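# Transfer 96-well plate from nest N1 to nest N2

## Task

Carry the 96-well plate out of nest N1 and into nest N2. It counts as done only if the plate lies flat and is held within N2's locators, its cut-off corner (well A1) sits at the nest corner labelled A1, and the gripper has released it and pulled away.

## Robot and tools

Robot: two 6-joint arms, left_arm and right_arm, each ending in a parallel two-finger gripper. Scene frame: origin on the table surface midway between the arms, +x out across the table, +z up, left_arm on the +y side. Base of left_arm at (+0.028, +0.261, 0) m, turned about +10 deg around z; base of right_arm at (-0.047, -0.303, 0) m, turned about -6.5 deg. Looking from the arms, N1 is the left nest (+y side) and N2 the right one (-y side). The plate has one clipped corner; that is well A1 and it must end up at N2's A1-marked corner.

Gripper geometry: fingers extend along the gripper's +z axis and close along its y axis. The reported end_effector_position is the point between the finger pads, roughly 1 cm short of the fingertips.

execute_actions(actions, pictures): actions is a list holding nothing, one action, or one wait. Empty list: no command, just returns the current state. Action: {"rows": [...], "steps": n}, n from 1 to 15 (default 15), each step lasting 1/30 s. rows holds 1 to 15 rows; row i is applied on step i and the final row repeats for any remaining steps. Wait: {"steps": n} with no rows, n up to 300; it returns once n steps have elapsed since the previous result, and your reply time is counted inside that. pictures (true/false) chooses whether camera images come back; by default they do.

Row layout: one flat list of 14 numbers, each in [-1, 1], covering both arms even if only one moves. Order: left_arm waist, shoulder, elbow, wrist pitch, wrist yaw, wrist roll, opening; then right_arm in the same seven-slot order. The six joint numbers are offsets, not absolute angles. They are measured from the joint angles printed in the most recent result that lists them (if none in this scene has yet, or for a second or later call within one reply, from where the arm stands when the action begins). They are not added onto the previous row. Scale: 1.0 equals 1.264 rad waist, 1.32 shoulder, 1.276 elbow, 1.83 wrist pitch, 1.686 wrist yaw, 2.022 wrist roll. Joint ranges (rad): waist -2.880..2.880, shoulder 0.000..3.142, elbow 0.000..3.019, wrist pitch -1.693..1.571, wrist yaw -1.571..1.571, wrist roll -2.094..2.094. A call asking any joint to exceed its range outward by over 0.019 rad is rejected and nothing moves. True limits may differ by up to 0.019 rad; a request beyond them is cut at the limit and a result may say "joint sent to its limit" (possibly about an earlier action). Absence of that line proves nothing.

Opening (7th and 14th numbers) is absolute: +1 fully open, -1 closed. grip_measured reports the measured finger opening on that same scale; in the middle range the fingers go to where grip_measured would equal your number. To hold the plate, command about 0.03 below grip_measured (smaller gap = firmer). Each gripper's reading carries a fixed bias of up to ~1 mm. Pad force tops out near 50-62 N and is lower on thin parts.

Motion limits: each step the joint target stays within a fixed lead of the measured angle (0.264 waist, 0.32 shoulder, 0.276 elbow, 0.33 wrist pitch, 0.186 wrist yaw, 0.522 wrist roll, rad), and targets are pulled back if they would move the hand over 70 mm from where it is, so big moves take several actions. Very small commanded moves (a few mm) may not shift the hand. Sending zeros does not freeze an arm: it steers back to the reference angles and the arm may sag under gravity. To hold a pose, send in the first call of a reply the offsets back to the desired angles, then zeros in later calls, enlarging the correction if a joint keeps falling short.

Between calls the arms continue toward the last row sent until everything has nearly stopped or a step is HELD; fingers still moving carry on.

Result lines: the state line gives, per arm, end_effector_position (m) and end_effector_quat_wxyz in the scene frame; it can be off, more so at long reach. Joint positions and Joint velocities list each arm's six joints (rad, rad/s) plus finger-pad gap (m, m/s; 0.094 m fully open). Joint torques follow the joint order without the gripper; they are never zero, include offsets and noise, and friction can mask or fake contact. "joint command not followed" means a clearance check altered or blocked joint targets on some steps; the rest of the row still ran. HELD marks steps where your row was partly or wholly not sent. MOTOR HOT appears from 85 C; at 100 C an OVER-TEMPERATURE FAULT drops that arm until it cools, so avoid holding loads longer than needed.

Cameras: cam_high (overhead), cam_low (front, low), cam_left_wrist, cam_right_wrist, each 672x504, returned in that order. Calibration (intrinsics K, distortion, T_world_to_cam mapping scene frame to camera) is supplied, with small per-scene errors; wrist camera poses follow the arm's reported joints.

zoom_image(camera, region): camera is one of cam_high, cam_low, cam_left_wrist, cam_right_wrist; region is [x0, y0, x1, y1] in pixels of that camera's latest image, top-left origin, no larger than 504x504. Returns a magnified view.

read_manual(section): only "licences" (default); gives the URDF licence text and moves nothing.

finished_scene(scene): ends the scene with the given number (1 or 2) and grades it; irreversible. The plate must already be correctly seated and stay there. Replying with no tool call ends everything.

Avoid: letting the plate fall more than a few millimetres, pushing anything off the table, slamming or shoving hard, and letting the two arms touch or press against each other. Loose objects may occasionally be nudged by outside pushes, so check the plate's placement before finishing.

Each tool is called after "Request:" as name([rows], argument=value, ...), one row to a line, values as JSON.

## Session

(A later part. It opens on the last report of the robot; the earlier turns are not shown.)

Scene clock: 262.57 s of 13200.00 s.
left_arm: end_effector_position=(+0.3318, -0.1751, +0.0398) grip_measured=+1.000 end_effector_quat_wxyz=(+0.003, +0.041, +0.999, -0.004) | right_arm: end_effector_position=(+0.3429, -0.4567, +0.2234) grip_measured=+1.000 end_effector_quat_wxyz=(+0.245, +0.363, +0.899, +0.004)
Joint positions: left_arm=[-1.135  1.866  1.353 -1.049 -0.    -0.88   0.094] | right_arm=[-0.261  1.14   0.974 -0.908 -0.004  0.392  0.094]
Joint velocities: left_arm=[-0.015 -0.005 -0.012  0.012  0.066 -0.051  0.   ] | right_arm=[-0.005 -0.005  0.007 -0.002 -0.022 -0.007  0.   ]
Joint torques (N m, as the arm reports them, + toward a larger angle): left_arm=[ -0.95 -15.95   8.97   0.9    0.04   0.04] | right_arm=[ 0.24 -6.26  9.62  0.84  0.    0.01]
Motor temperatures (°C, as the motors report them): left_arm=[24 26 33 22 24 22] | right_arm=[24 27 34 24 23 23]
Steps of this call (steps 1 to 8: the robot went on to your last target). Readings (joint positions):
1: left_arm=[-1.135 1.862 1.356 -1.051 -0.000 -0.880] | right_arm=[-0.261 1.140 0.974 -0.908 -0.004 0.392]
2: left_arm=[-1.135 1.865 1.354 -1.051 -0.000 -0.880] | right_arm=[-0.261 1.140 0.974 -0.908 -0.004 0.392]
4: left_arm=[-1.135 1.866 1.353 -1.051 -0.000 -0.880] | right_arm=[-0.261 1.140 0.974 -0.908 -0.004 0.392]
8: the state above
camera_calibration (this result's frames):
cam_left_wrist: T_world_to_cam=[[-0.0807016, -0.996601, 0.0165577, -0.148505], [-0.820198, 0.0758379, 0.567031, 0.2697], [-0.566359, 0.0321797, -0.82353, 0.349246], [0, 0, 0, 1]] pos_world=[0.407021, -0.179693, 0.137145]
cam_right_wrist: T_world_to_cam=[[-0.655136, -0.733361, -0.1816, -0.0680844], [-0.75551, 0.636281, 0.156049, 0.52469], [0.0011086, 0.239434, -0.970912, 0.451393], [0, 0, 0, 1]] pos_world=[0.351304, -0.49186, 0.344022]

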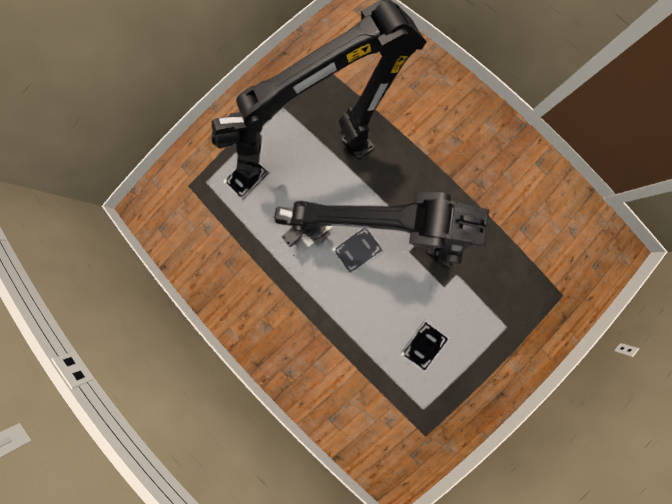

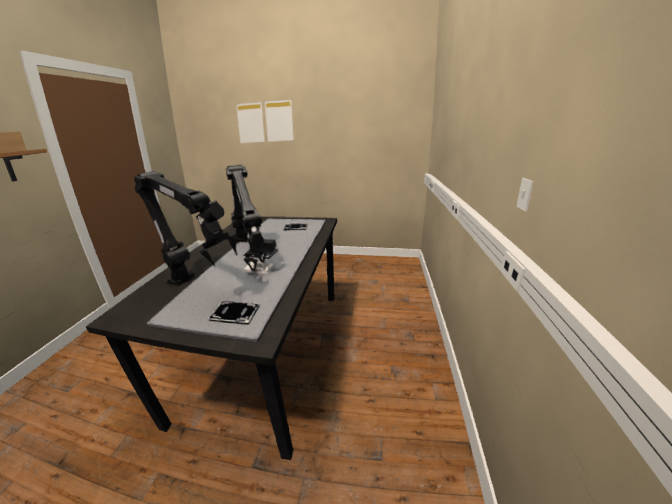

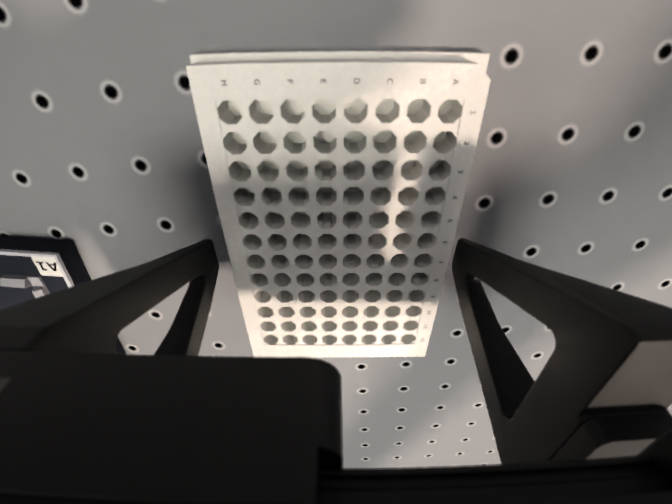

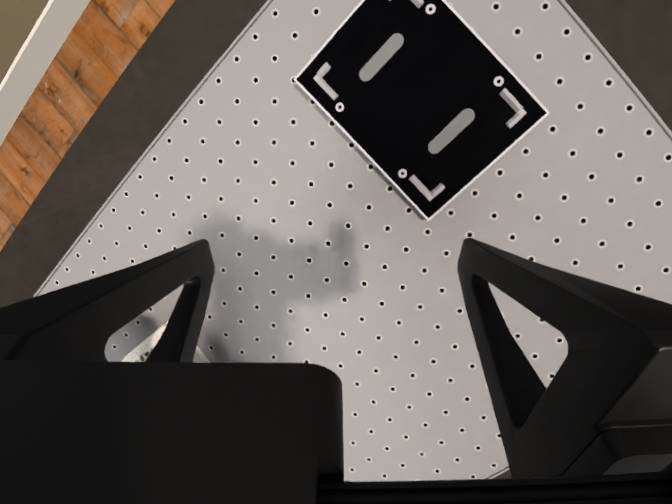

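Request:
execute_actions([
  {"rows": [[0,0.003,0.003,0.003,0,0,1,0,0,0.005,0,0,0,1],[0,0.007,0.003,0.006,0,0,1,0,0,0.005,0,0,0,1],[0,0.011,0.003,0.009,0,0,1,0,0,0.005,0,0,0,1],[0,0.0145,0.003,0.0115,0,0,1,0,0,0.005,0,0,0,1],[0,0.017,0.003,0.0131,0,0,1,0,0,0.005,0,0,0,1],[0,0.0187,0.003,0.0131,0,0,1,0,0,0.005,0,0,0,1],[0,0.0197,0.003,0.0131,0,0,1,0,0,0.005,0,0,0,1]], "steps": 15},
], pictures=false)

Request:
execute_actions([
  {"steps": 5},
], pictures=false)

Scene clock: 274.80 s of 13200.00 s.
left_arm: end_effector_position=(+0.3328, -0.1765, +0.0383) grip_measured=+1.000 end_effector_quat_wxyz=(+0.004, +0.041, +0.999, -0.006) | right_arm: end_effector_position=(+0.3429, -0.4567, +0.2234) grip_measured=+1.000 end_effector_quat_wxyz=(+0.245, +0.363, +0.899, +0.004)
Joint positions: left_arm=[-1.135  1.869  1.353 -1.041 -0.    -0.88   0.094] | right_arm=[-0.261  1.14   0.974 -0.908 -0.004  0.392  0.094]
Joint velocities: left_arm=[ 0.005 -0.005  0.002  0.002  0.007  0.037  0.   ] | right_arm=[ 0.005 -0.005  0.002 -0.027  0.022  0.007  0.   ]
Joint torques (N m, as the arm reports them, + toward a larger angle): left_arm=[ -0.95 -15.34   9.14   0.92   0.04   0.04] | right_arm=[ 0.29 -6.17  9.63  0.84  0.    0.01]
Motor temperatures (°C, as the motors report them): left_arm=[24 26 32 22 24 22] | right_arm=[24 27 34 24 23 23]
Steps of this call (steps 1 to 15: the robot went on to your last target; steps 16 to 90: nothing new was sent; then 8.73 s passed at rest; steps 91 to 105: all 15 steps of this action). Readings (joint positions):
91: left_arm=[-1.135 1.866 1.353 -1.049 -0.000 -0.880] | right_arm=[-0.261 1.140 0.974 -0.908 -0.004 0.392]
92: left_arm=[-1.135 1.866 1.353 -1.049 -0.000 -0.880] | right_arm=[-0.261 1.140 0.974 -0.908 -0.004 0.392]
94: left_arm=[-1.135 1.866 1.353 -1.048 -0.000 -0.880] | right_arm=[-0.261 1.140 0.974 -0.908 -0.004 0.392]
98: left_arm=[-1.135 1.866 1.353 -1.041 -0.000 -0.880] | right_arm=[-0.261 1.140 0.974 -0.908 -0.004 0.392]
105: the state above

Scene clock: 274.97 s of 13200.00 s.
left_arm: end_effector_position=(+0.3328, -0.1765, +0.0383) grip_measured=+1.000 end_effector_quat_wxyz=(+0.004, +0.041, +0.999, -0.006) | right_arm: end_effector_position=(+0.3429, -0.4567, +0.2234) grip_measured=+1.000 end_effector_quat_wxyz=(+0.245, +0.363, +0.899, +0.004)
Joint positions: left_arm=[-1.135  1.869  1.353 -1.041 -0.    -0.88   0.094] | right_arm=[-0.261  1.14   0.974 -0.908 -0.004  0.392  0.094]
Joint velocities: left_arm=[-0.005 -0.015  0.002  0.012 -0.037 -0.066  0.   ] | right_arm=[-0.005 -0.015 -0.017 -0.007  0.022  0.066  0.   ]
Joint torques (N m, as the arm reports them, + toward a larger angle): left_arm=[ -0.96 -15.38   9.13   0.91   0.04   0.04] | right_arm=[ 0.31 -6.32  9.63  0.85  0.    0.01]
Motor temperatures (°C, as the motors report them): left_arm=[24 26 32 22 24 22] | right_arm=[24 27 34 24 23 23]
Steps of this call (steps 1 to 5: the robot went on to your last target). Readings (joint positions):
1: left_arm=[-1.135 1.869 1.353 -1.041 -0.000 -0.880] | right_arm=[-0.261 1.140 0.974 -0.908 -0.004 0.392]
2: left_arm=[-1.135 1.869 1.353 -1.041 -0.000 -0.880] | right_arm=[-0.261 1.140 0.974 -0.908 -0.004 0.392]
4: left_arm=[-1.135 1.869 1.353 -1.041 -0.000 -0.880] | right_arm=[-0.261 1.140 0.974 -0.908 -0.004 0.392]
5: the state above

Request:
execute_actions([
  {"rows": [[0,0.0185,0.003,0.008,0,0,1,0,0,0.005,0,0,0,1],[0,0.020,0.003,0.008,0,0,0.97,0,0,0.005,0,0,0,1],[0,0.0215,0.003,0.008,0,0,0.94,0,0,0.005,0,0,0,1],[0,0.0225,0.003,0.008,0,0,0.92,0,0,0.005,0,0,0,1]], "steps": 12},
], pictures=false)

Request:
execute_actions([
  {"rows": [[0,0,0.003,0,0,0,0.89,0,0,0.005,0,0,0,1],[0,0,0.003,0,0,0,0.86,0,0,0.005,0,0,0,1],[0,0,0.003,0,0,0,0.83,0,0,0.005,0,0,0,1],[0,0,0.003,0,0,0,0.81,0,0,0.005,0,0,0,1],[0,0,0.003,0,0,0,0.79,0,0,0.005,0,0,0,1],[0,0,0.003,0,0,0,0.775,0,0,0.005,0,0,0,1],[0,0,0.003,0,0,0,0.76,0,0,0.005,0,0,0,1],[0,0,0.003,0,0,0,0.75,0,0,0.005,0,0,0,1],[0,0,0.003,0,0,0,0.74,0,0,0.005,0,0,0,1],[0,0,0.003,0,0,0,0.73,0,0,0.005,0,0,0,1]], "steps": 15},
], pictures=true)

Scene clock: 279.33 s of 13200.00 s.
left_arm: end_effector_position=(+0.3323, -0.1758, +0.0340) grip_measured=+0.922 end_effector_quat_wxyz=(+0.002, +0.041, +0.999, -0.002) | right_arm: end_effector_position=(+0.3429, -0.4567, +0.2234) grip_measured=+1.000 end_effector_quat_wxyz=(+0.245, +0.363, +0.899, +0.004)
Joint positions: left_arm=[-1.135  1.877  1.353 -1.041 -0.    -0.88   0.09 ] | right_arm=[-0.261  1.14   0.974 -0.908 -0.004  0.392  0.094]
Joint velocities: left_arm=[-0.015  0.005  0.007 -0.002  0.007 -0.066  0.   ] | right_arm=[-0.015 -0.005  0.007 -0.002 -0.066 -0.007  0.   ]
Joint torques (N m, as the arm reports them, + toward a larger angle): left_arm=[ -0.96 -15.41   9.05   0.87   0.04   0.04] | right_arm=[ 0.32 -6.36  9.61  0.86  0.    0.02]
Motor temperatures (°C, as the motors report them): left_arm=[24 26 32 22 24 22] | right_arm=[24 27 34 24 23 23]
Steps of this call (steps 1 to 15: the robot went on to your last target; steps 16 to 90: nothing new was sent; then 0.97 s passed at rest; steps 91 to 102: all 12 steps of this action). Readings (joint positions):
91: left_arm=[-1.135 1.869 1.353 -1.041 -0.000 -0.880] | right_arm=[-0.261 1.140 0.974 -0.908 -0.004 0.392]
92: left_arm=[-1.135 1.869 1.353 -1.041 -0.000 -0.880] | right_arm=[-0.261 1.140 0.974 -0.908 -0.004 0.392]
94: left_arm=[-1.135 1.871 1.353 -1.041 -0.000 -0.880] | right_arm=[-0.261 1.140 0.974 -0.908 -0.004 0.392]
98: left_arm=[-1.135 1.875 1.353 -1.041 -0.000 -0.880] | right_arm=[-0.261 1.140 0.974 -0.908 -0.004 0.392]
102: the state above

Scene clock: 279.83 s of 13200.00 s.
left_arm: end_effector_position=(+0.3323, -0.1758, +0.0340) grip_measured=+0.749 end_effector_quat_wxyz=(+0.002, +0.041, +0.999, -0.002) | right_arm: end_effector_position=(+0.3429, -0.4567, +0.2234) grip_measured=+1.000 end_effector_quat_wxyz=(+0.245, +0.363, +0.899, +0.004)
Joint positions: left_arm=[-1.135  1.877  1.353 -1.041 -0.    -0.88   0.082] | right_arm=[-0.261  1.14   0.974 -0.908 -0.004  0.392  0.094]
Joint velocities: left_arm=[ 0.005 -0.015 -0.032 -0.002 -0.022  0.007 -0.001] | right_arm=[-0.005  0.015 -0.002 -0.012 -0.066  0.007  0.   ]
Joint torques (N m, as the arm reports them, + toward a larger angle): left_arm=[ -0.94 -17.18   9.09   0.31   0.04   0.04] | right_arm=[ 0.25 -6.3   9.63  0.85  0.    0.01]
Motor temperatures (°C, as the motors report them): left_arm=[24 26 32 22 24 22] | right_arm=[24 27 34 24 23 23]
Steps of this call (steps 1 to 15: all 15 steps of this action). Readings (joint positions):
1: left_arm=[-1.135 1.877 1.353 -1.041 -0.000 -0.880] | right_arm=[-0.261 1.140 0.974 -0.908 -0.004 0.392]
2: left_arm=[-1.135 1.877 1.353 -1.041 -0.000 -0.880] | right_arm=[-0.261 1.140 0.974 -0.908 -0.004 0.392]
4: left_arm=[-1.135 1.877 1.353 -1.041 -0.000 -0.880] | right_arm=[-0.261 1.140 0.974 -0.908 -0.004 0.392]
8: left_arm=[-1.135 1.877 1.353 -1.041 -0.000 -0.880] | right_arm=[-0.261 1.140 0.974 -0.908 -0.004 0.392]
15: the state above
camera_calibration (this result's frames):
cam_left_wrist: T_world_to_cam=[[-0.0806717, -0.996644, 0.0139106, -0.149029], [-0.819082, 0.074239, 0.568853, 0.272769], [-0.567976, 0.0344964, -0.822322, 0.345663], [0, 0, 0, 1]] pos_world=[0.407726, -0.180703, 0.131153]
cam_right_wrist: T_world_to_cam=[[-0.655136, -0.733361, -0.1816, -0.0680844], [-0.75551, 0.636281, 0.156049, 0.52469], [0.0011086, 0.239434, -0.970912, 0.451393], [0, 0, 0, 1]] pos_world=[0.351304, -0.49186, 0.344022]

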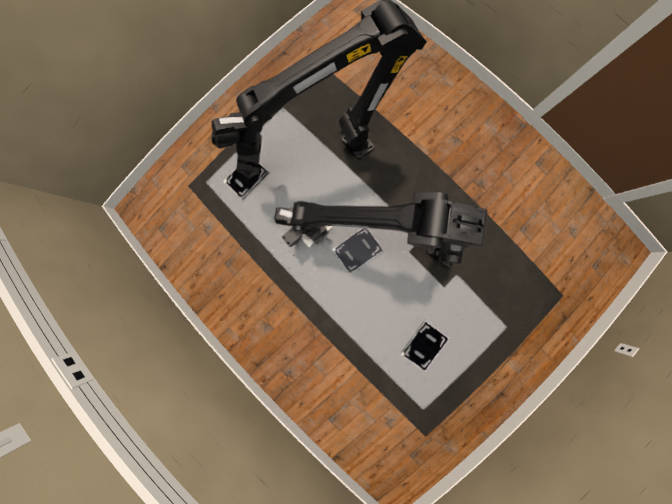

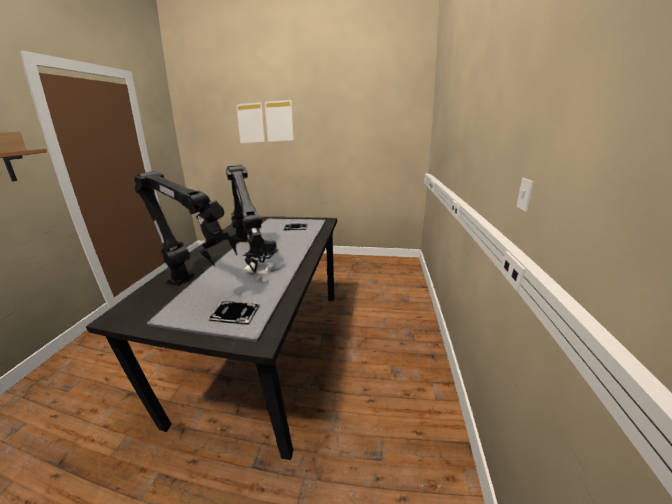

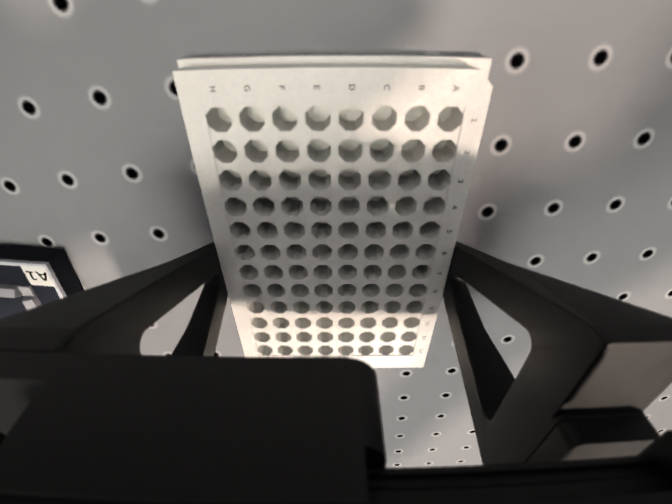

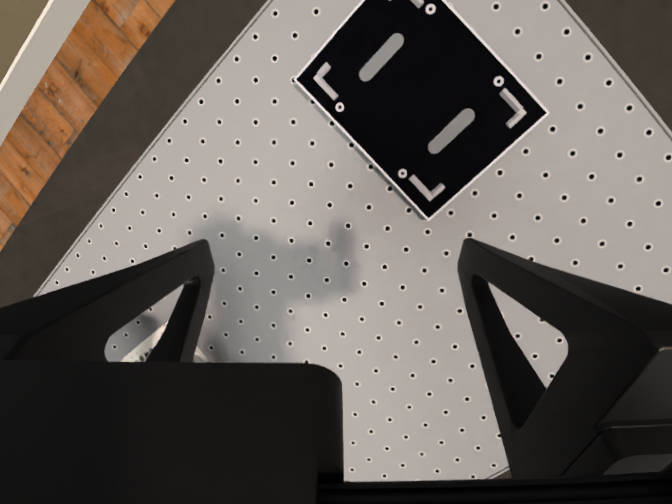

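Request:
zoom_image(camera="cam_left_wrist", region=[165, 45, 505, 205])

Request:
zoom_image(camera="cam_left_wrist", region=[190, 225, 490, 375])

Region (165, 45, 505, 205) of cam_left_wrist's 672x504 image, scaled by 1.482, with more detail than that image has; it fills the top 237 rows of this view, and the rest is white.

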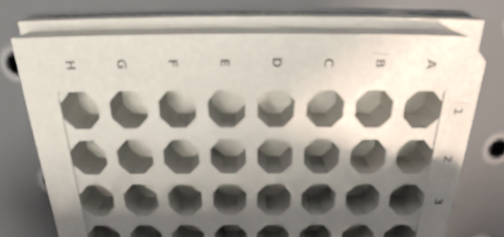

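Region (190, 225, 490, 375) of cam_left_wrist's 672x504 image, scaled by 1.680, with more detail than that image has.

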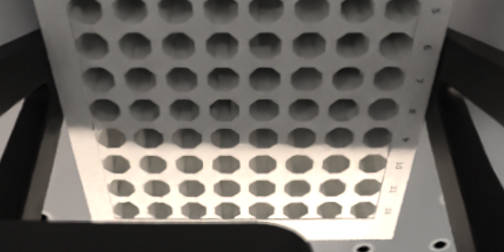

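Request:
execute_actions([
  {"rows": [[0,-0.0041,0.003,0,0,0,0.722,0,0,0.005,0,0,0,1],[0,-0.0071,0.003,0,0,0,0.715,0,0,0.005,0,0,0,1],[0,-0.0110,0.003,-0.0016,0,0,0.715,0,0,0.005,0,0,0,1],[0,-0.0155,0.003,-0.0038,0,0,0.715,0,0,0.005,0,0,0,1],[0,-0.0208,0.003,-0.0066,0,0,0.715,0,0,0.005,0,0,0,1],[0,-0.0267,0.003,-0.0098,0,0,0.715,0,0,0.005,0,0,0,1],[0,-0.0332,0.002,-0.0137,0,0.0007,0.715,0,0,0.005,0,0,0,1],[0,-0.0402,-0.0005,-0.0175,0,0.0028,0.715,0,0,0.005,0,0,0,1],[0.0013,-0.0478,-0.0042,-0.0208,0,0.0062,0.715,0,0,0.005,0,0,0,1],[0.0052,-0.0559,-0.0072,-0.0235,0,0.0108,0.715,0,0,0.005,0,0,0,1],[0.0116,-0.0644,-0.0111,-0.0262,0,0.0167,0.715,0,0,0.005,0,0,0,1],[0.0205,-0.0733,-0.0158,-0.0284,0,0.0237,0.715,0,0,0.005,0,0,0,1],[0.0315,-0.0824,-0.0211,-0.0306,0,0.0318,0.715,0,0,0.005,0,0,0,1],[0.0448,-0.0920,-0.0271,-0.0322,0,0.0409,0.715,0,0,0.005,0,0,0,1],[0.0601,-0.1017,-0.0337,-0.0344,0,0.0511,0.715,0,0,0.005,0,0,0,1]], "steps": 15},
], pictures=false)

Request:
execute_actions([
  {"rows": [[0.0584,-0.0383,-0.0182,-0.0104,0,0.0463,0.715,0,0,0.005,0,0,0,1],[0.0775,-0.0484,-0.0259,-0.0115,0,0.0583,0.715,0,0,0.005,0,0,0,1],[0.0985,-0.0587,-0.0341,-0.0131,0,0.0711,0.715,0,0,0.005,0,0,0,1],[0.1210,-0.0691,-0.0427,-0.0142,0,0.0846,0.715,0,0,0.005,0,0,0,1],[0.1452,-0.0795,-0.0517,-0.0153,0,0.0989,0.715,0,0,0.005,0,0,0,1],[0.1707,-0.0900,-0.0611,-0.0158,0,0.1138,0.715,0,0,0.005,0,0,0,1],[0.1977,-0.1004,-0.0708,-0.0164,0,0.1293,0.715,0,0,0.005,0,0,0,1],[0.2259,-0.1107,-0.0807,-0.0169,0,0.1454,0.715,0,0,0.005,0,0,0,1],[0.2551,-0.1208,-0.0909,-0.0169,0,0.1620,0.715,0,0,0.005,0,0,0,1],[0.2855,-0.1308,-0.1012,-0.0175,0,0.1789,0.715,0,0,0.005,0,0,0,1],[0.3168,-0.1406,-0.1117,-0.0175,0,0.1963,0.715,0,0,0.005,0,0,0,1],[0.3489,-0.1502,-0.1223,-0.0169,0,0.2140,0.715,0,0,0.005,0,0,0,1],[0.3817,-0.1593,-0.1328,-0.0164,0,0.2320,0.715,0,0,0.005,0,0,0,1],[0.4152,-0.1682,-0.1434,-0.0158,0,0.2502,0.715,0,0,0.005,0,0,0,1],[0.4492,-0.1767,-0.1540,-0.0153,0,0.2686,0.715,0,0,0.005,0,0,0,1]], "steps": 15},
], pictures=false)

Request:
execute_actions([
  {"rows": [[0.1118,-0.0327,-0.0284,-0.0049,0,0.0908,0.715,0,0,0.005,0,0,0,1],[0.1464,-0.0403,-0.0387,-0.0038,0,0.1093,0.715,0,0,0.005,0,0,0,1],[0.1813,-0.0473,-0.0489,-0.0027,0,0.1278,0.715,0,0,0.005,0,0,0,1],[0.2164,-0.0539,-0.0589,-0.0011,0,0.1463,0.715,0,0,0.005,0,0,0,1],[0.2514,-0.0598,-0.0685,0.0005,0,0.1647,0.715,0,0,0.005,0,0,0,1],[0.2863,-0.0650,-0.0779,0.0022,0,0.1829,0.715,0,0,0.005,0,0,0,1],[0.3210,-0.0695,-0.0869,0.0044,0,0.2009,0.715,0,0,0.005,0,0,0,1],[0.3554,-0.0734,-0.0955,0.0066,0,0.2186,0.715,0,0,0.005,0,0,0,1],[0.3894,-0.0764,-0.1038,0.0087,0,0.2360,0.715,0,0,0.005,0,0,0,1],[0.4229,-0.0787,-0.1114,0.0115,0,0.2530,0.715,0,0,0.005,0,0,0,1],[0.4557,-0.0801,-0.1187,0.0142,0,0.2695,0.715,0,0,0.005,0,0,0,1],[0.4878,-0.0805,-0.1252,0.0169,0,0.2856,0.715,0,0,0.005,0,0,0,1],[0.5191,-0.0805,-0.1313,0.0202,0,0.3011,0.715,0,0,0.005,0,0,0,1],[0.5494,-0.0805,-0.1366,0.0230,0,0.3160,0.715,0,0,0.005,0,0,0,1],[0.5787,-0.0805,-0.1412,0.0257,0,0.3303,0.715,0,0,0.005,0,0,0,1]], "steps": 15},
], pictures=false)

Request:
execute_actions([
  {"rows": [[0.0787,-0.003,-0.0123,0.0115,0,0.0743,0.715,0,0,0.005,0,0,0,1],[0.1057,-0.003,-0.0154,0.0137,0,0.0871,0.715,0,0,0.005,0,0,0,1],[0.1313,-0.003,-0.0176,0.0153,0,0.0991,0.715,0,0,0.005,0,0,0,1],[0.1554,-0.003,-0.0190,0.0169,0,0.1101,0.715,0,0,0.005,0,0,0,1],[0.1779,-0.003,-0.0195,0.0169,0,0.1203,0.715,0,0,0.005,0,0,0,1],[0.1989,-0.003,-0.0195,0.0169,0,0.1294,0.715,0,0,0.005,0,0,0,1],[0.2180,-0.003,-0.0195,0.0169,0,0.1375,0.715,0,0,0.005,0,0,0,1],[0.2353,-0.003,-0.0195,0.0169,0,0.1446,0.715,0,0,0.005,0,0,0,1],[0.2506,-0.003,-0.0195,0.0169,0,0.1504,0.715,0,0,0.005,0,0,0,1],[0.2639,-0.003,-0.0195,0.0169,0,0.1550,0.715,0,0,0.005,0,0,0,1],[0.2749,-0.003,-0.0195,0.0169,0,0.1585,0.715,0,0,0.005,0,0,0,1],[0.2838,-0.003,-0.0195,0.0169,0,0.1605,0.715,0,0,0.005,0,0,0,1],[0.2902,-0.003,-0.0195,0.0169,0,0.1612,0.715,0,0,0.005,0,0,0,1],[0.2941,-0.003,-0.0195,0.0169,0,0.1612,0.715,0,0,0.005,0,0,0,1],[0.2954,-0.003,-0.0195,0.0169,0,0.1612,0.715,0,0,0.005,0,0,0,1]], "steps": 15},
], pictures=false)

Request:
execute_actions([
  {"steps": 10},
], pictures=true)

Scene clock: 332.87 s of 13200.00 s.
left_arm: end_effector_position=(+0.3330, -0.1591, +0.0777) grip_measured=+0.746 end_effector_quat_wxyz=(+0.014, +0.050, +0.998, -0.017) | right_arm: end_effector_position=(+0.3429, -0.4567, +0.2234) grip_measured=+1.000 end_effector_quat_wxyz=(+0.245, +0.363, +0.899, +0.004)
Joint positions: left_arm=[-1.116  1.772  1.326 -1.08  -0.    -0.841  0.082] | right_arm=[-0.261  1.14   0.974 -0.908 -0.004  0.392  0.094]
Joint velocities: left_arm=[ 0.308 -0.454 -0.168 -0.095  0.007  0.33  -0.   ] | right_arm=[-0.005 -0.005  0.002 -0.017  0.007 -0.022  0.   ]
Joint torques (N m, as the arm reports them, + toward a larger angle): left_arm=[  2.11 -16.26   8.72  -0.29   0.03   0.14] | right_arm=[ 0.32 -6.33  9.62  0.83  0.    0.01]
Motor temperatures (°C, as the motors report them): left_arm=[24 26 32 22 24 22] | right_arm=[24 26 34 24 23 23]
Steps of this call (steps 1 to 15: the robot went on to your last target; steps 16 to 90: nothing new was sent; then 49.53 s passed at rest; steps 91 to 105: all 15 steps of this action). Readings (joint positions):
91: left_arm=[-1.135 1.877 1.353 -1.041 -0.000 -0.880] | right_arm=[-0.261 1.140 0.974 -0.908 -0.004 0.392]
92: left_arm=[-1.135 1.877 1.353 -1.041 -0.000 -0.880] | right_arm=[-0.261 1.140 0.974 -0.908 -0.004 0.392]
94: left_arm=[-1.135 1.875 1.353 -1.041 -0.000 -0.880] | right_arm=[-0.261 1.140 0.974 -0.908 -0.004 0.392]
98: left_arm=[-1.135 1.859 1.353 -1.048 -0.000 -0.880] | right_arm=[-0.261 1.140 0.974 -0.908 -0.004 0.392]
105: the state above

Scene clock: 333.37 s of 13200.00 s.
left_arm: end_effector_position=(+0.4394, +0.0653, +0.1137) grip_measured=+0.746 end_effector_quat_wxyz=(+0.032, -0.005, +0.999, -0.015) | right_arm: end_effector_position=(+0.3429, -0.4567, +0.2234) grip_measured=+1.000 end_effector_quat_wxyz=(+0.245, +0.363, +0.899, +0.004)
Joint positions: left_arm=[-0.618  1.565  1.159 -1.093 -0.    -0.454  0.082] | right_arm=[-0.261  1.14   0.974 -0.908 -0.004  0.392  0.094]
Joint velocities: left_arm=[ 1.236 -0.298 -0.398 -0.007 -0.081  0.989 -0.   ] | right_arm=[ 0.005 -0.015 -0.012  0.007  0.007 -0.007  0.   ]
Joint torques (N m, as the arm reports them, + toward a larger angle): left_arm=[ -1.68 -13.41   8.92  -0.17   0.05   0.14] | right_arm=[ 0.31 -6.32  9.61  0.84  0.    0.01]
Motor temperatures (°C, as the motors report them): left_arm=[24 26 32 22 24 22] | right_arm=[24 26 34 24 23 23]
Steps of this call (steps 1 to 15: all 15 steps of this action). Readings (joint positions):
1: left_arm=[-1.103 1.756 1.319 -1.083 -0.000 -0.826] | right_arm=[-0.261 1.140 0.974 -0.908 -0.004 0.392]
2: left_arm=[-1.086 1.741 1.311 -1.083 -0.000 -0.809] | right_arm=[-0.261 1.140 0.974 -0.908 -0.004 0.392]
4: left_arm=[-1.041 1.709 1.294 -1.086 -0.000 -0.769] | right_arm=[-0.261 1.140 0.974 -0.908 -0.004 0.392]
8: left_arm=[-0.908 1.650 1.253 -1.091 -0.000 -0.672] | right_arm=[-0.261 1.140 0.974 -0.908 -0.004 0.392]
15: the state above

Scene clock: 333.87 s of 13200.00 s.
left_arm: end_effector_position=(+0.4151, +0.3504, +0.0969) grip_measured=+0.746 end_effector_quat_wxyz=(+0.017, -0.081, +0.997, +0.003) | right_arm: end_effector_position=(+0.3429, -0.4567, +0.2234) grip_measured=+1.000 end_effector_quat_wxyz=(+0.245, +0.363, +0.899, +0.004)
Joint positions: left_arm=[ 0.053  1.461  0.995 -1.07  -0.     0.065  0.082] | right_arm=[-0.261  1.14   0.974 -0.908 -0.004  0.392  0.094]
Joint velocities: left_arm=[ 1.089 -0.005 -0.227  0.154 -0.051  0.96   0.   ] | right_arm=[-0.005 -0.015  0.007 -0.007  0.022  0.081  0.   ]
Joint torques (N m, as the arm reports them, + toward a larger angle): left_arm=[ -1.52 -11.03   8.97   0.82   0.11   0.14] | right_arm=[ 0.28 -6.29  9.61  0.83  0.    0.02]
Motor temperatures (°C, as the motors report them): left_arm=[24 26 32 22 24 22] | right_arm=[24 26 34 24 23 23]
Steps of this call (steps 1 to 15: all 15 steps of this action). Readings (joint positions):
1: left_arm=[-0.573 1.554 1.146 -1.093 0.000 -0.421] | right_arm=[-0.261 1.140 0.974 -0.908 -0.004 0.392]
2: left_arm=[-0.526 1.543 1.133 -1.093 0.000 -0.387] | right_arm=[-0.261 1.140 0.974 -0.908 -0.004 0.392]
4: left_arm=[-0.427 1.521 1.110 -1.093 0.000 -0.318] | right_arm=[-0.261 1.140 0.974 -0.908 -0.004 0.392]
8: left_arm=[-0.233 1.483 1.065 -1.093 -0.000 -0.176] | right_arm=[-0.261 1.140 0.974 -0.908 -0.004 0.392]
15: the state above

Scene clock: 334.37 s of 13200.00 s.
left_arm: end_effector_position=(+0.3519, +0.4819, +0.0894) grip_measured=+0.746 end_effector_quat_wxyz=(+0.013, -0.124, +0.992, +0.007) | right_arm: end_effector_position=(+0.3429, -0.4567, +0.2234) grip_measured=+1.000 end_effector_quat_wxyz=(+0.245, +0.363, +0.899, +0.004)
Joint positions: left_arm=[ 0.424  1.461  0.973 -1.054 -0.     0.348  0.082] | right_arm=[-0.261  1.14   0.974 -0.908 -0.004  0.392  0.094]
Joint velocities: left_arm=[ 0.151 -0.005  0.002 -0.012  0.007  0.154  0.   ] | right_arm=[-0.015  0.005 -0.002 -0.007  0.095 -0.007  0.   ]
Joint torques (N m, as the arm reports them, + toward a larger angle): left_arm=[ -2.02 -11.     8.74   0.95   0.16   0.19] | right_arm=[ 0.29 -6.25  9.63  0.83  0.    0.01]
Motor temperatures (°C, as the motors report them): left_arm=[24 26 32 22 24 22] | right_arm=[24 26 34 24 23 23]
Steps of this call (steps 1 to 15: all 15 steps of this action). Readings (joint positions):
1: left_arm=[0.090 1.461 0.988 -1.067 -0.000 0.093] | right_arm=[-0.261 1.140 0.974 -0.908 -0.004 0.392]
2: left_arm=[0.127 1.461 0.983 -1.065 -0.000 0.118] | right_arm=[-0.261 1.140 0.974 -0.908 -0.004 0.392]
4: left_arm=[0.197 1.461 0.976 -1.060 -0.000 0.169] | right_arm=[-0.261 1.140 0.974 -0.908 -0.004 0.392]
8: left_arm=[0.315 1.461 0.973 -1.055 -0.000 0.259] | right_arm=[-0.261 1.140 0.974 -0.908 -0.004 0.392]
15: the state above

Scene clock: 334.70 s of 13200.00 s.
left_arm: end_effector_position=(+0.3508, +0.4835, +0.0894) grip_measured=+0.746 end_effector_quat_wxyz=(+0.012, -0.114, +0.993, +0.007) | right_arm: end_effector_position=(+0.3429, -0.4567, +0.2234) grip_measured=+1.000 end_effector_quat_wxyz=(+0.245, +0.363, +0.899, +0.004)
Joint positions: left_arm=[ 0.429  1.461  0.973 -1.054 -0.     0.374  0.082] | right_arm=[-0.261  1.14   0.974 -0.908 -0.004  0.392  0.094]
Joint velocities: left_arm=[-0.015 -0.005  0.007  0.002 -0.007  0.007  0.002] | right_arm=[-0.015 -0.005 -0.022  0.007  0.037 -0.081  0.   ]
Joint torques (N m, as the arm reports them, + toward a larger angle): left_arm=[ -1.22 -11.19   8.77   0.95   0.17   0.17] | right_arm=[ 0.26 -6.27  9.63  0.85  0.    0.01]
Motor temperatures (°C, as the motors report them): left_arm=[24 26 32 22 24 22] | right_arm=[24 26 34 24 23 23]
Steps of this call (steps 1 to 10: the robot went on to your last target). Readings (joint positions):
1: left_arm=[0.428 1.461 0.973 -1.054 -0.000 0.354] | right_arm=[-0.261 1.140 0.974 -0.908 -0.004 0.392]
2: left_arm=[0.429 1.461 0.973 -1.054 -0.000 0.358] | right_arm=[-0.261 1.140 0.974 -0.908 -0.004 0.392]
4: left_arm=[0.429 1.461 0.973 -1.054 -0.000 0.365] | right_arm=[-0.261 1.140 0.974 -0.908 -0.004 0.392]
8: left_arm=[0.429 1.461 0.973 -1.054 -0.000 0.372] | right_arm=[-0.261 1.140 0.974 -0.908 -0.004 0.392]
10: the state above
camera_calibration (this result's frames):
cam_left_wrist: T_world_to_cam=[[0.227307, -0.973823, -0.00109281, 0.391086], [-0.812906, -0.190364, 0.550405, 0.334874], [-0.536204, -0.124222, -0.834897, 0.445716], [0, 0, 0, 1]] pos_world=[0.42232, 0.499964, 0.188238]
cam_right_wrist: T_world_to_cam=[[-0.655136, -0.733361, -0.1816, -0.0680844], [-0.75551, 0.636281, 0.156049, 0.52469], [0.0011086, 0.239434, -0.970912, 0.451393], [0, 0, 0, 1]] pos_world=[0.351304, -0.49186, 0.344022]

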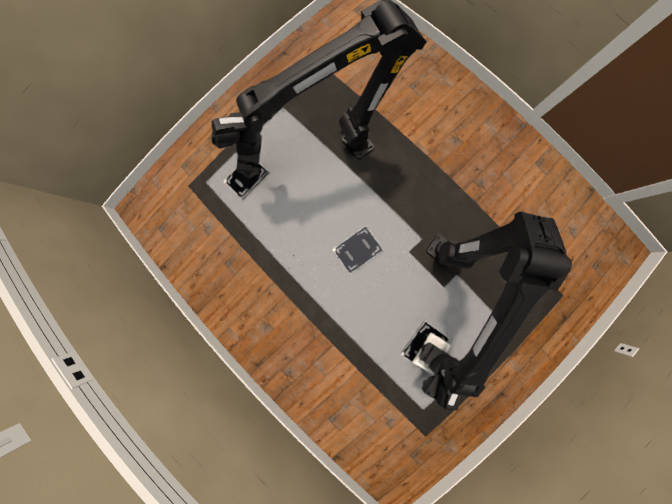

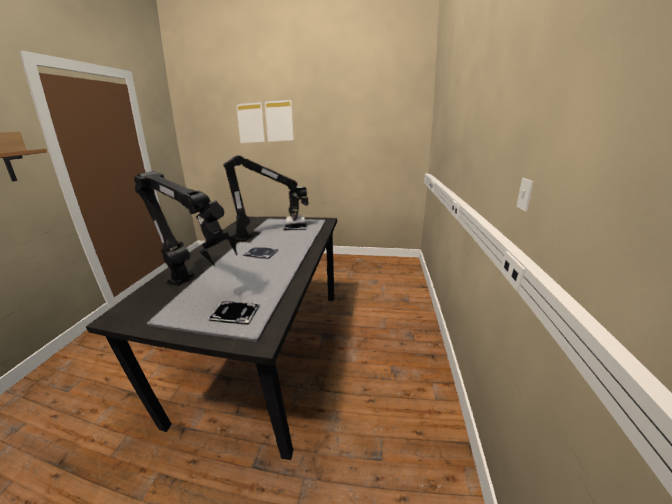

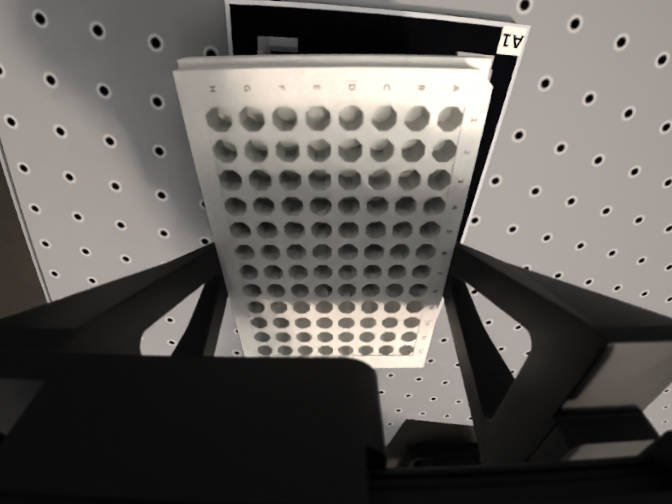

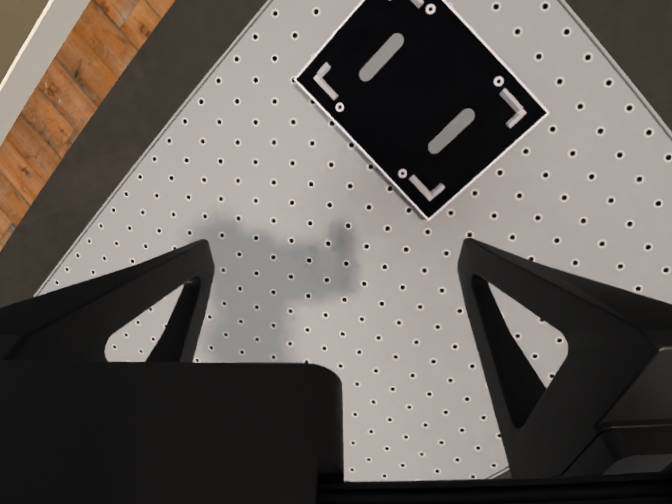

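Request:
execute_actions([
  {"rows": [[-0.0005,0.0009,-0.0007,0.0089,0,0.009,0.715,0,0,0.005,0,0,0,1],[-0.0019,0.0032,-0.0027,0.0110,0,0.011,0.715,0,0,0.005,0,0,0,1],[-0.0041,0.0068,-0.0058,0.0140,0,0.014,0.715,0,0,0.005,0,0,0,1],[-0.0068,0.0112,-0.0095,0.0178,0,0.017,0.715,0,0,0.005,0,0,0,1],[-0.0098,0.0163,-0.0138,0.0222,0,0.020,0.715,0,0,0.005,0,0,0,1],[-0.0131,0.0216,-0.0184,0.0268,0,0.022,0.715,0,0,0.005,0,0,0,1],[-0.0163,0.0269,-0.0230,0.0314,0,0.0233,0.715,0,0,0.005,0,0,0,1],[-0.0193,0.0320,-0.0273,0.0358,0,0.0237,0.715,0,0,0.005,0,0,0,1],[-0.0220,0.0365,-0.0311,0.0396,0,0.0237,0.715,0,0,0.005,0,0,0,1],[-0.0242,0.0400,-0.0341,0.0426,0,0.0237,0.715,0,0,0.005,0,0,0,1],[-0.0256,0.0423,-0.0361,0.0447,0,0.0237,0.715,0,0,0.005,0,0,0,1],[-0.0261,0.0432,-0.0368,0.0454,0,0.0237,0.715,0,0,0.005,0,0,0,1]], "steps": 15},
], pictures=false)

Request:
execute_actions([
  {"steps": 10},
], pictures=true)

Scene clock: 343.17 s of 13200.00 s.
left_arm: end_effector_position=(+0.3499, +0.4695, +0.0548) grip_measured=+0.746 end_effector_quat_wxyz=(-0.003, -0.084, +0.996, -0.001) | right_arm: end_effector_position=(+0.3429, -0.4567, +0.2234) grip_measured=+1.000 end_effector_quat_wxyz=(+0.245, +0.363, +0.899, +0.004)
Joint positions: left_arm=[ 0.401  1.512  0.924 -0.989 -0.     0.405  0.082] | right_arm=[-0.261  1.14   0.974 -0.908 -0.004  0.392  0.094]
Joint velocities: left_arm=[-0.024  0.073 -0.056 -0.002  0.095 -0.037  0.   ] | right_arm=[-0.005 -0.005 -0.017 -0.022 -0.037  0.007  0.   ]
Joint torques (N m, as the arm reports them, + toward a larger angle): left_arm=[ -0.76 -10.45   8.96   0.96   0.17   0.2 ] | right_arm=[ 0.28 -6.23  9.63  0.83  0.    0.01]
Motor temperatures (°C, as the motors report them): left_arm=[24 26 32 22 24 22] | right_arm=[24 26 34 24 23 23]
Steps of this call (steps 1 to 30: the robot went on to your last target; steps 31 to 90: nothing new was sent; then 4.97 s passed at rest; steps 91 to 105: all 15 steps of this action). Readings (joint positions):
91: left_arm=[0.429 1.461 0.973 -1.054 -0.000 0.377] | right_arm=[-0.261 1.140 0.974 -0.908 -0.004 0.392]
92: left_arm=[0.429 1.461 0.973 -1.053 -0.000 0.378] | right_arm=[-0.261 1.140 0.974 -0.908 -0.004 0.392]
94: left_arm=[0.429 1.461 0.971 -1.046 -0.000 0.382] | right_arm=[-0.261 1.140 0.974 -0.908 -0.004 0.392]
98: left_arm=[0.423 1.468 0.954 -1.019 -0.000 0.395] | right_arm=[-0.261 1.140 0.974 -0.908 -0.004 0.392]
105: the state above

Scene clock: 343.50 s of 13200.00 s.
left_arm: end_effector_position=(+0.3498, +0.4693, +0.0537) grip_measured=+0.746 end_effector_quat_wxyz=(-0.003, -0.083, +0.997, -0.002) | right_arm: end_effector_position=(+0.3429, -0.4567, +0.2234) grip_measured=+1.000 end_effector_quat_wxyz=(+0.245, +0.363, +0.899, +0.004)
Joint positions: left_arm=[ 0.4    1.514  0.922 -0.986 -0.     0.408  0.082] | right_arm=[-0.261  1.14   0.974 -0.908 -0.004  0.392  0.094]
Joint velocities: left_arm=[-0.005 -0.005 -0.002 -0.012  0.007  0.066  0.   ] | right_arm=[-0.005 -0.005 -0.002 -0.017 -0.022  0.022  0.   ]
Joint torques (N m, as the arm reports them, + toward a larger angle): left_arm=[ -1.25 -10.49   8.71   0.84   0.17   0.19] | right_arm=[ 0.26 -6.39  9.61  0.85  0.    0.01]
Motor temperatures (°C, as the motors report them): left_arm=[24 26 32 22 24 22] | right_arm=[24 26 34 24 23 23]
Steps of this call (steps 1 to 10: the robot went on to your last target). Readings (joint positions):
1: left_arm=[0.400 1.513 0.923 -0.989 -0.000 0.406] | right_arm=[-0.261 1.140 0.974 -0.908 -0.004 0.392]
2: left_arm=[0.400 1.514 0.922 -0.989 -0.000 0.406] | right_arm=[-0.261 1.140 0.974 -0.908 -0.004 0.392]
4: left_arm=[0.400 1.514 0.922 -0.987 -0.000 0.407] | right_arm=[-0.261 1.140 0.974 -0.908 -0.004 0.392]
8: left_arm=[0.400 1.514 0.922 -0.986 -0.000 0.407] | right_arm=[-0.261 1.140 0.974 -0.908 -0.004 0.392]
10: the state above
camera_calibration (this result's frames):
cam_left_wrist: T_world_to_cam=[[0.166141, -0.986028, 0.0120822, 0.403848], [-0.806126, -0.128751, 0.577568, 0.318218], [-0.567943, -0.105697, -0.816253, 0.414955], [0, 0, 0, 1]] pos_world=[0.425099, 0.483036, 0.150036]
cam_right_wrist: T_world_to_cam=[[-0.655136, -0.733361, -0.1816, -0.0680844], [-0.75551, 0.636281, 0.156049, 0.52469], [0.0011086, 0.239434, -0.970912, 0.451393], [0, 0, 0, 1]] pos_world=[0.351304, -0.49186, 0.344022]

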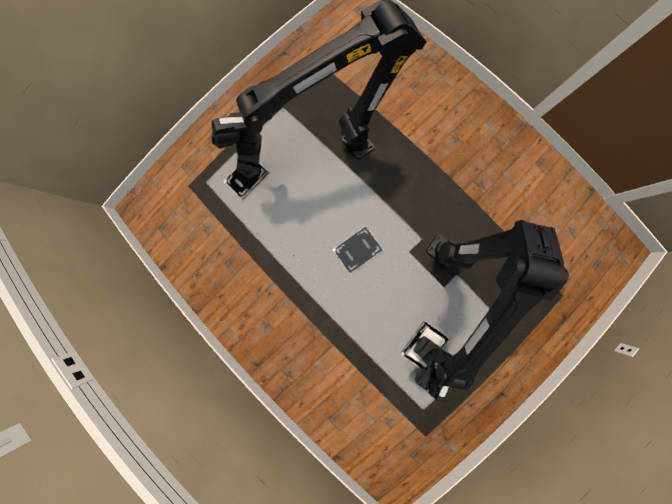

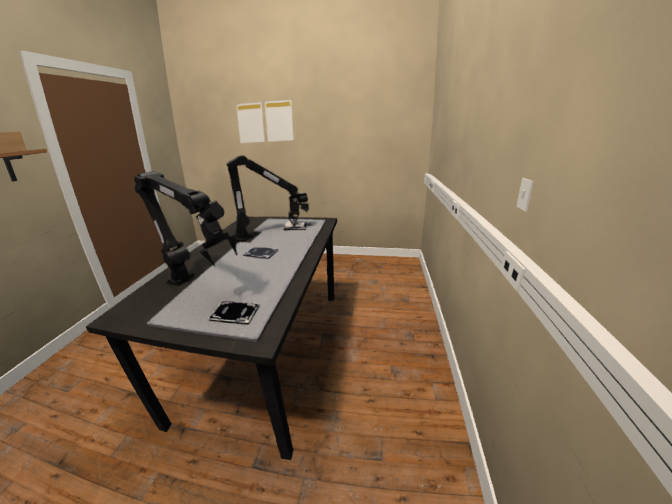

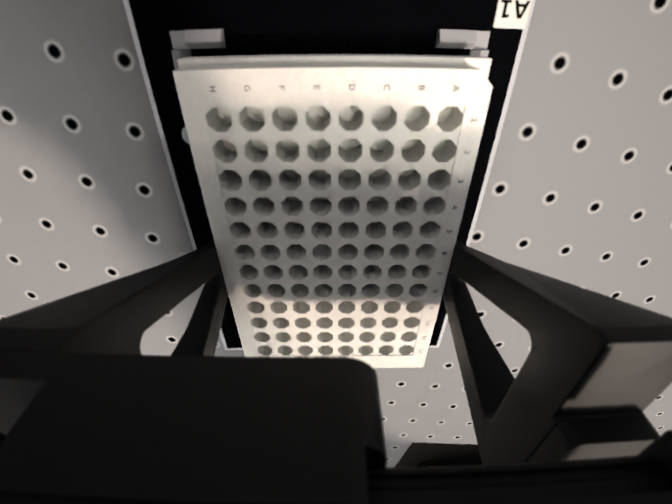

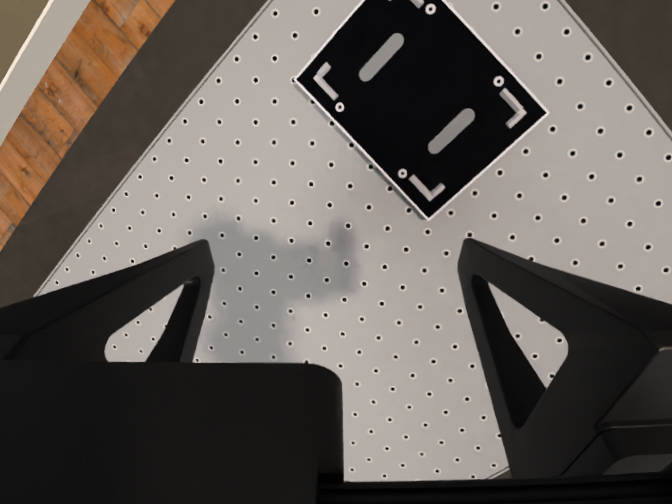

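Very close to target. Let me zoom to measure the alignment.

Request:
zoom_image(camera="cam_left_wrist", region=[120, 0, 260, 150])

Request:
zoom_image(camera="cam_left_wrist", region=[410, 0, 550, 150])

Request:
zoom_image(camera="cam_left_wrist", region=[200, 260, 470, 380])

Region (120, 0, 260, 150) of cam_left_wrist's 672x504 image, scaled by 3.360, with more detail than that image has; it fills the left 470 columns of this view, and the rest is white.

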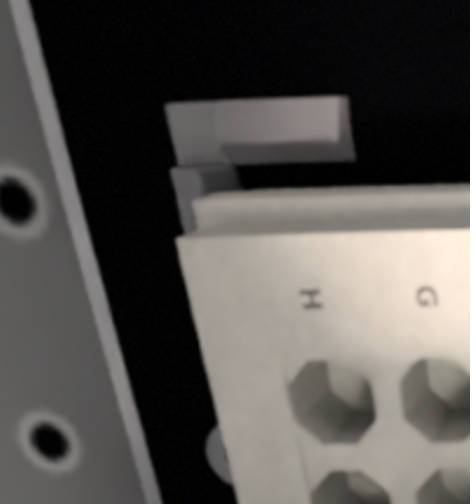

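Region (410, 0, 550, 150) of cam_left_wrist's 672x504 image, scaled by 3.360, with more detail than that image has; it fills the left 470 columns of this view, and the rest is white.

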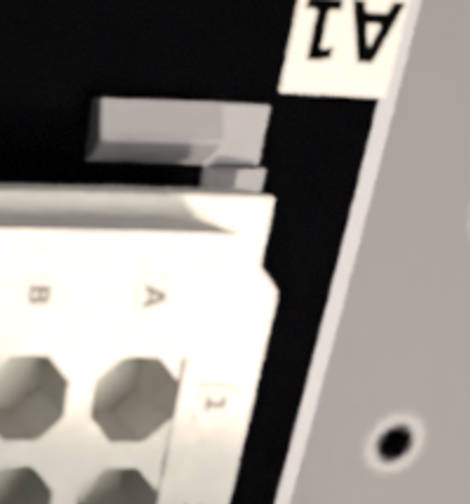

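Region (200, 260, 470, 380) of cam_left_wrist's 672x504 image, scaled by 1.867, with more detail than that image has.

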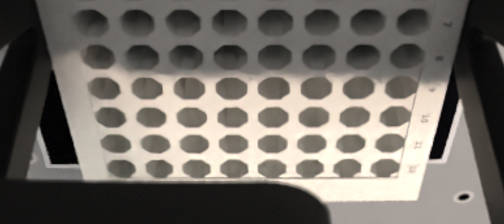

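Request:
execute_actions([
  {"rows": [[0,0,0.002,0.009,-0.001,0.005,0.715,0,0,0.005,0,0,0,1],[0,0,0.0005,0.011,-0.002,0.005,0.715,0,0,0.005,0,0,0,1],[0,0,-0.001,0.013,-0.003,0.005,0.715,0,0,0.005,0,0,0,1],[0,0,-0.0027,0.015,-0.004,0.005,0.715,0,0,0.005,0,0,0,1],[0,0,-0.0042,0.017,-0.0048,0.005,0.715,0,0,0.005,0,0,0,1],[0,0,-0.0055,0.0183,-0.0048,0.005,0.715,0,0,0.005,0,0,0,1],[0,0,-0.0063,0.0191,-0.0048,0.005,0.715,0,0,0.005,0,0,0,1]], "steps": 15},
], pictures=true)

Scene clock: 374.37 s of 13200.00 s.
left_arm: end_effector_position=(+0.3510, +0.4711, +0.0519) grip_measured=+0.746 end_effector_quat_wxyz=(+0.001, -0.083, +0.997, +0.004) | right_arm: end_effector_position=(+0.3429, -0.4567, +0.2234) grip_measured=+1.000 end_effector_quat_wxyz=(+0.245, +0.363, +0.899, +0.004)
Joint positions: left_arm=[ 0.4    1.514  0.917 -0.968 -0.005  0.408  0.082] | right_arm=[-0.261  1.14   0.974 -0.908 -0.004  0.392  0.094]
Joint velocities: left_arm=[ 0.005 -0.005  0.012  0.002  0.037 -0.022 -0.001] | right_arm=[ 0.005 -0.005 -0.007 -0.002  0.125 -0.081  0.   ]
Joint torques (N m, as the arm reports them, + toward a larger angle): left_arm=[ -0.98 -10.86   8.2    0.95   0.02   0.14] | right_arm=[ 0.27 -6.3   9.62  0.84  0.    0.01]
Motor temperatures (°C, as the motors report them): left_arm=[24 26 32 22 24 22] | right_arm=[24 26 34 24 23 23]
Steps of this call (steps 1 to 15: the robot went on to your last target; steps 16 to 90: nothing new was sent; then 27.37 s passed at rest; steps 91 to 105: all 15 steps of this action). Readings (joint positions):
91: left_arm=[0.400 1.514 0.922 -0.986 -0.000 0.408] | right_arm=[-0.261 1.140 0.974 -0.908 -0.004 0.392]
92: left_arm=[0.400 1.514 0.922 -0.986 -0.000 0.408] | right_arm=[-0.261 1.140 0.974 -0.908 -0.004 0.392]
94: left_arm=[0.400 1.514 0.922 -0.981 -0.003 0.408] | right_arm=[-0.261 1.140 0.974 -0.908 -0.004 0.392]
98: left_arm=[0.400 1.514 0.920 -0.969 -0.005 0.408] | right_arm=[-0.261 1.140 0.974 -0.908 -0.004 0.392]
105: the state above
camera_calibration (this result's frames):
cam_left_wrist: T_world_to_cam=[[0.166078, -0.98611, 0.00239212, 0.405993], [-0.810828, -0.135176, 0.569461, 0.32555], [-0.561228, -0.0965148, -0.822015, 0.407954], [0, 0, 0, 1]] pos_world=[0.425493, 0.483734, 0.148985]
cam_right_wrist: T_world_to_cam=[[-0.655136, -0.733361, -0.1816, -0.0680844], [-0.75551, 0.636281, 0.156049, 0.52469], [0.0011086, 0.239434, -0.970912, 0.451393], [0, 0, 0, 1]] pos_world=[0.351304, -0.49186, 0.344022]

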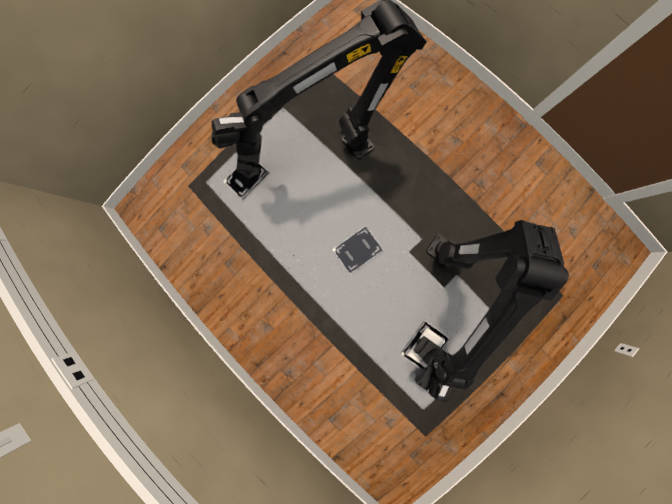

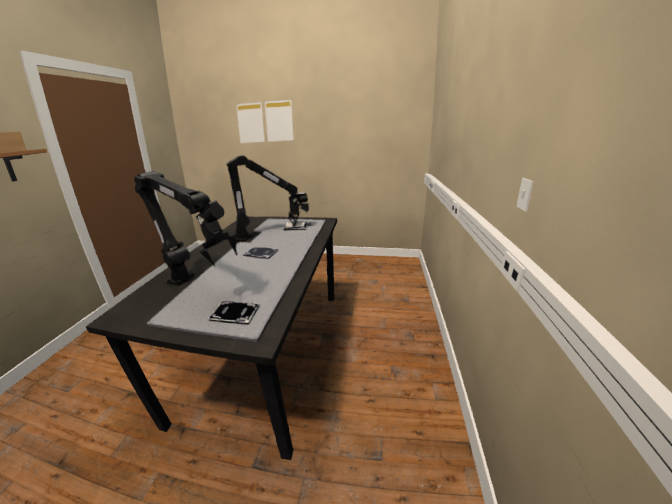

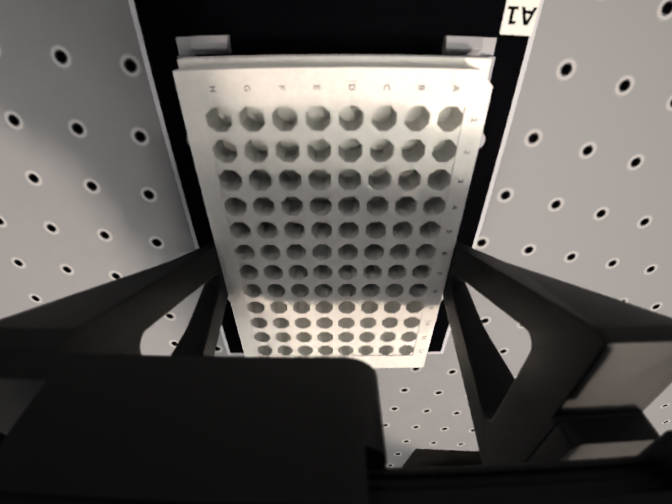

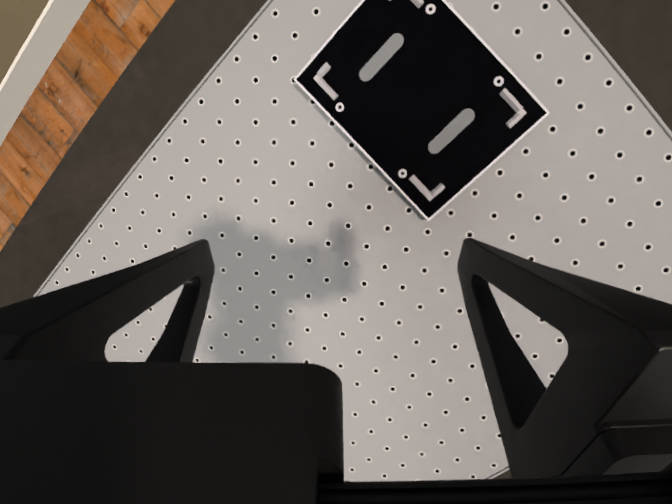

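Request:
zoom_image(camera="cam_left_wrist", region=[120, 0, 260, 150])

Request:
zoom_image(camera="cam_left_wrist", region=[410, 0, 550, 150])

Request:
zoom_image(camera="cam_left_wrist", region=[200, 260, 470, 380])

Region (120, 0, 260, 150) of cam_left_wrist's 672x504 image, scaled by 3.360, with more detail than that image has; it fills the left 470 columns of this view, and the rest is white.

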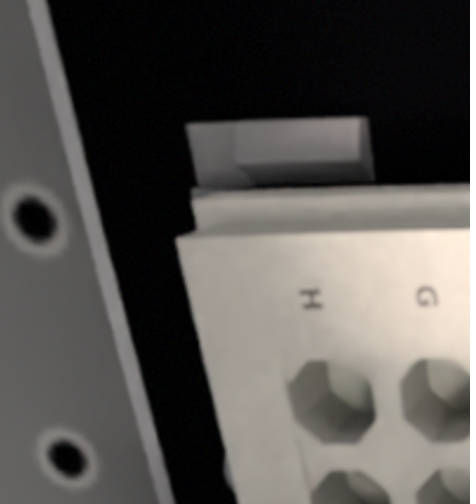

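Region (410, 0, 550, 150) of cam_left_wrist's 672x504 image, scaled by 3.360, with more detail than that image has; it fills the left 470 columns of this view, and the rest is white.

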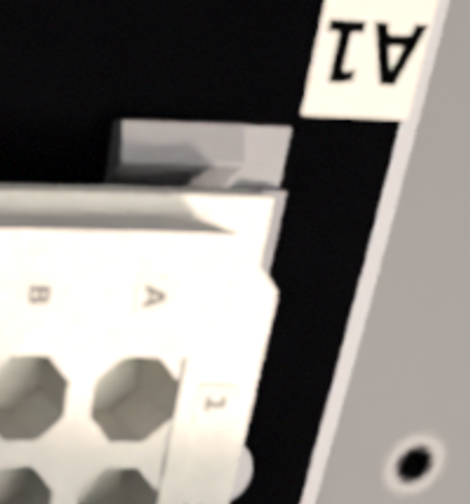

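Region (200, 260, 470, 380) of cam_left_wrist's 672x504 image, scaled by 1.867, with more detail than that image has.

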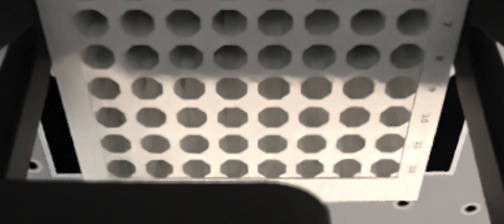

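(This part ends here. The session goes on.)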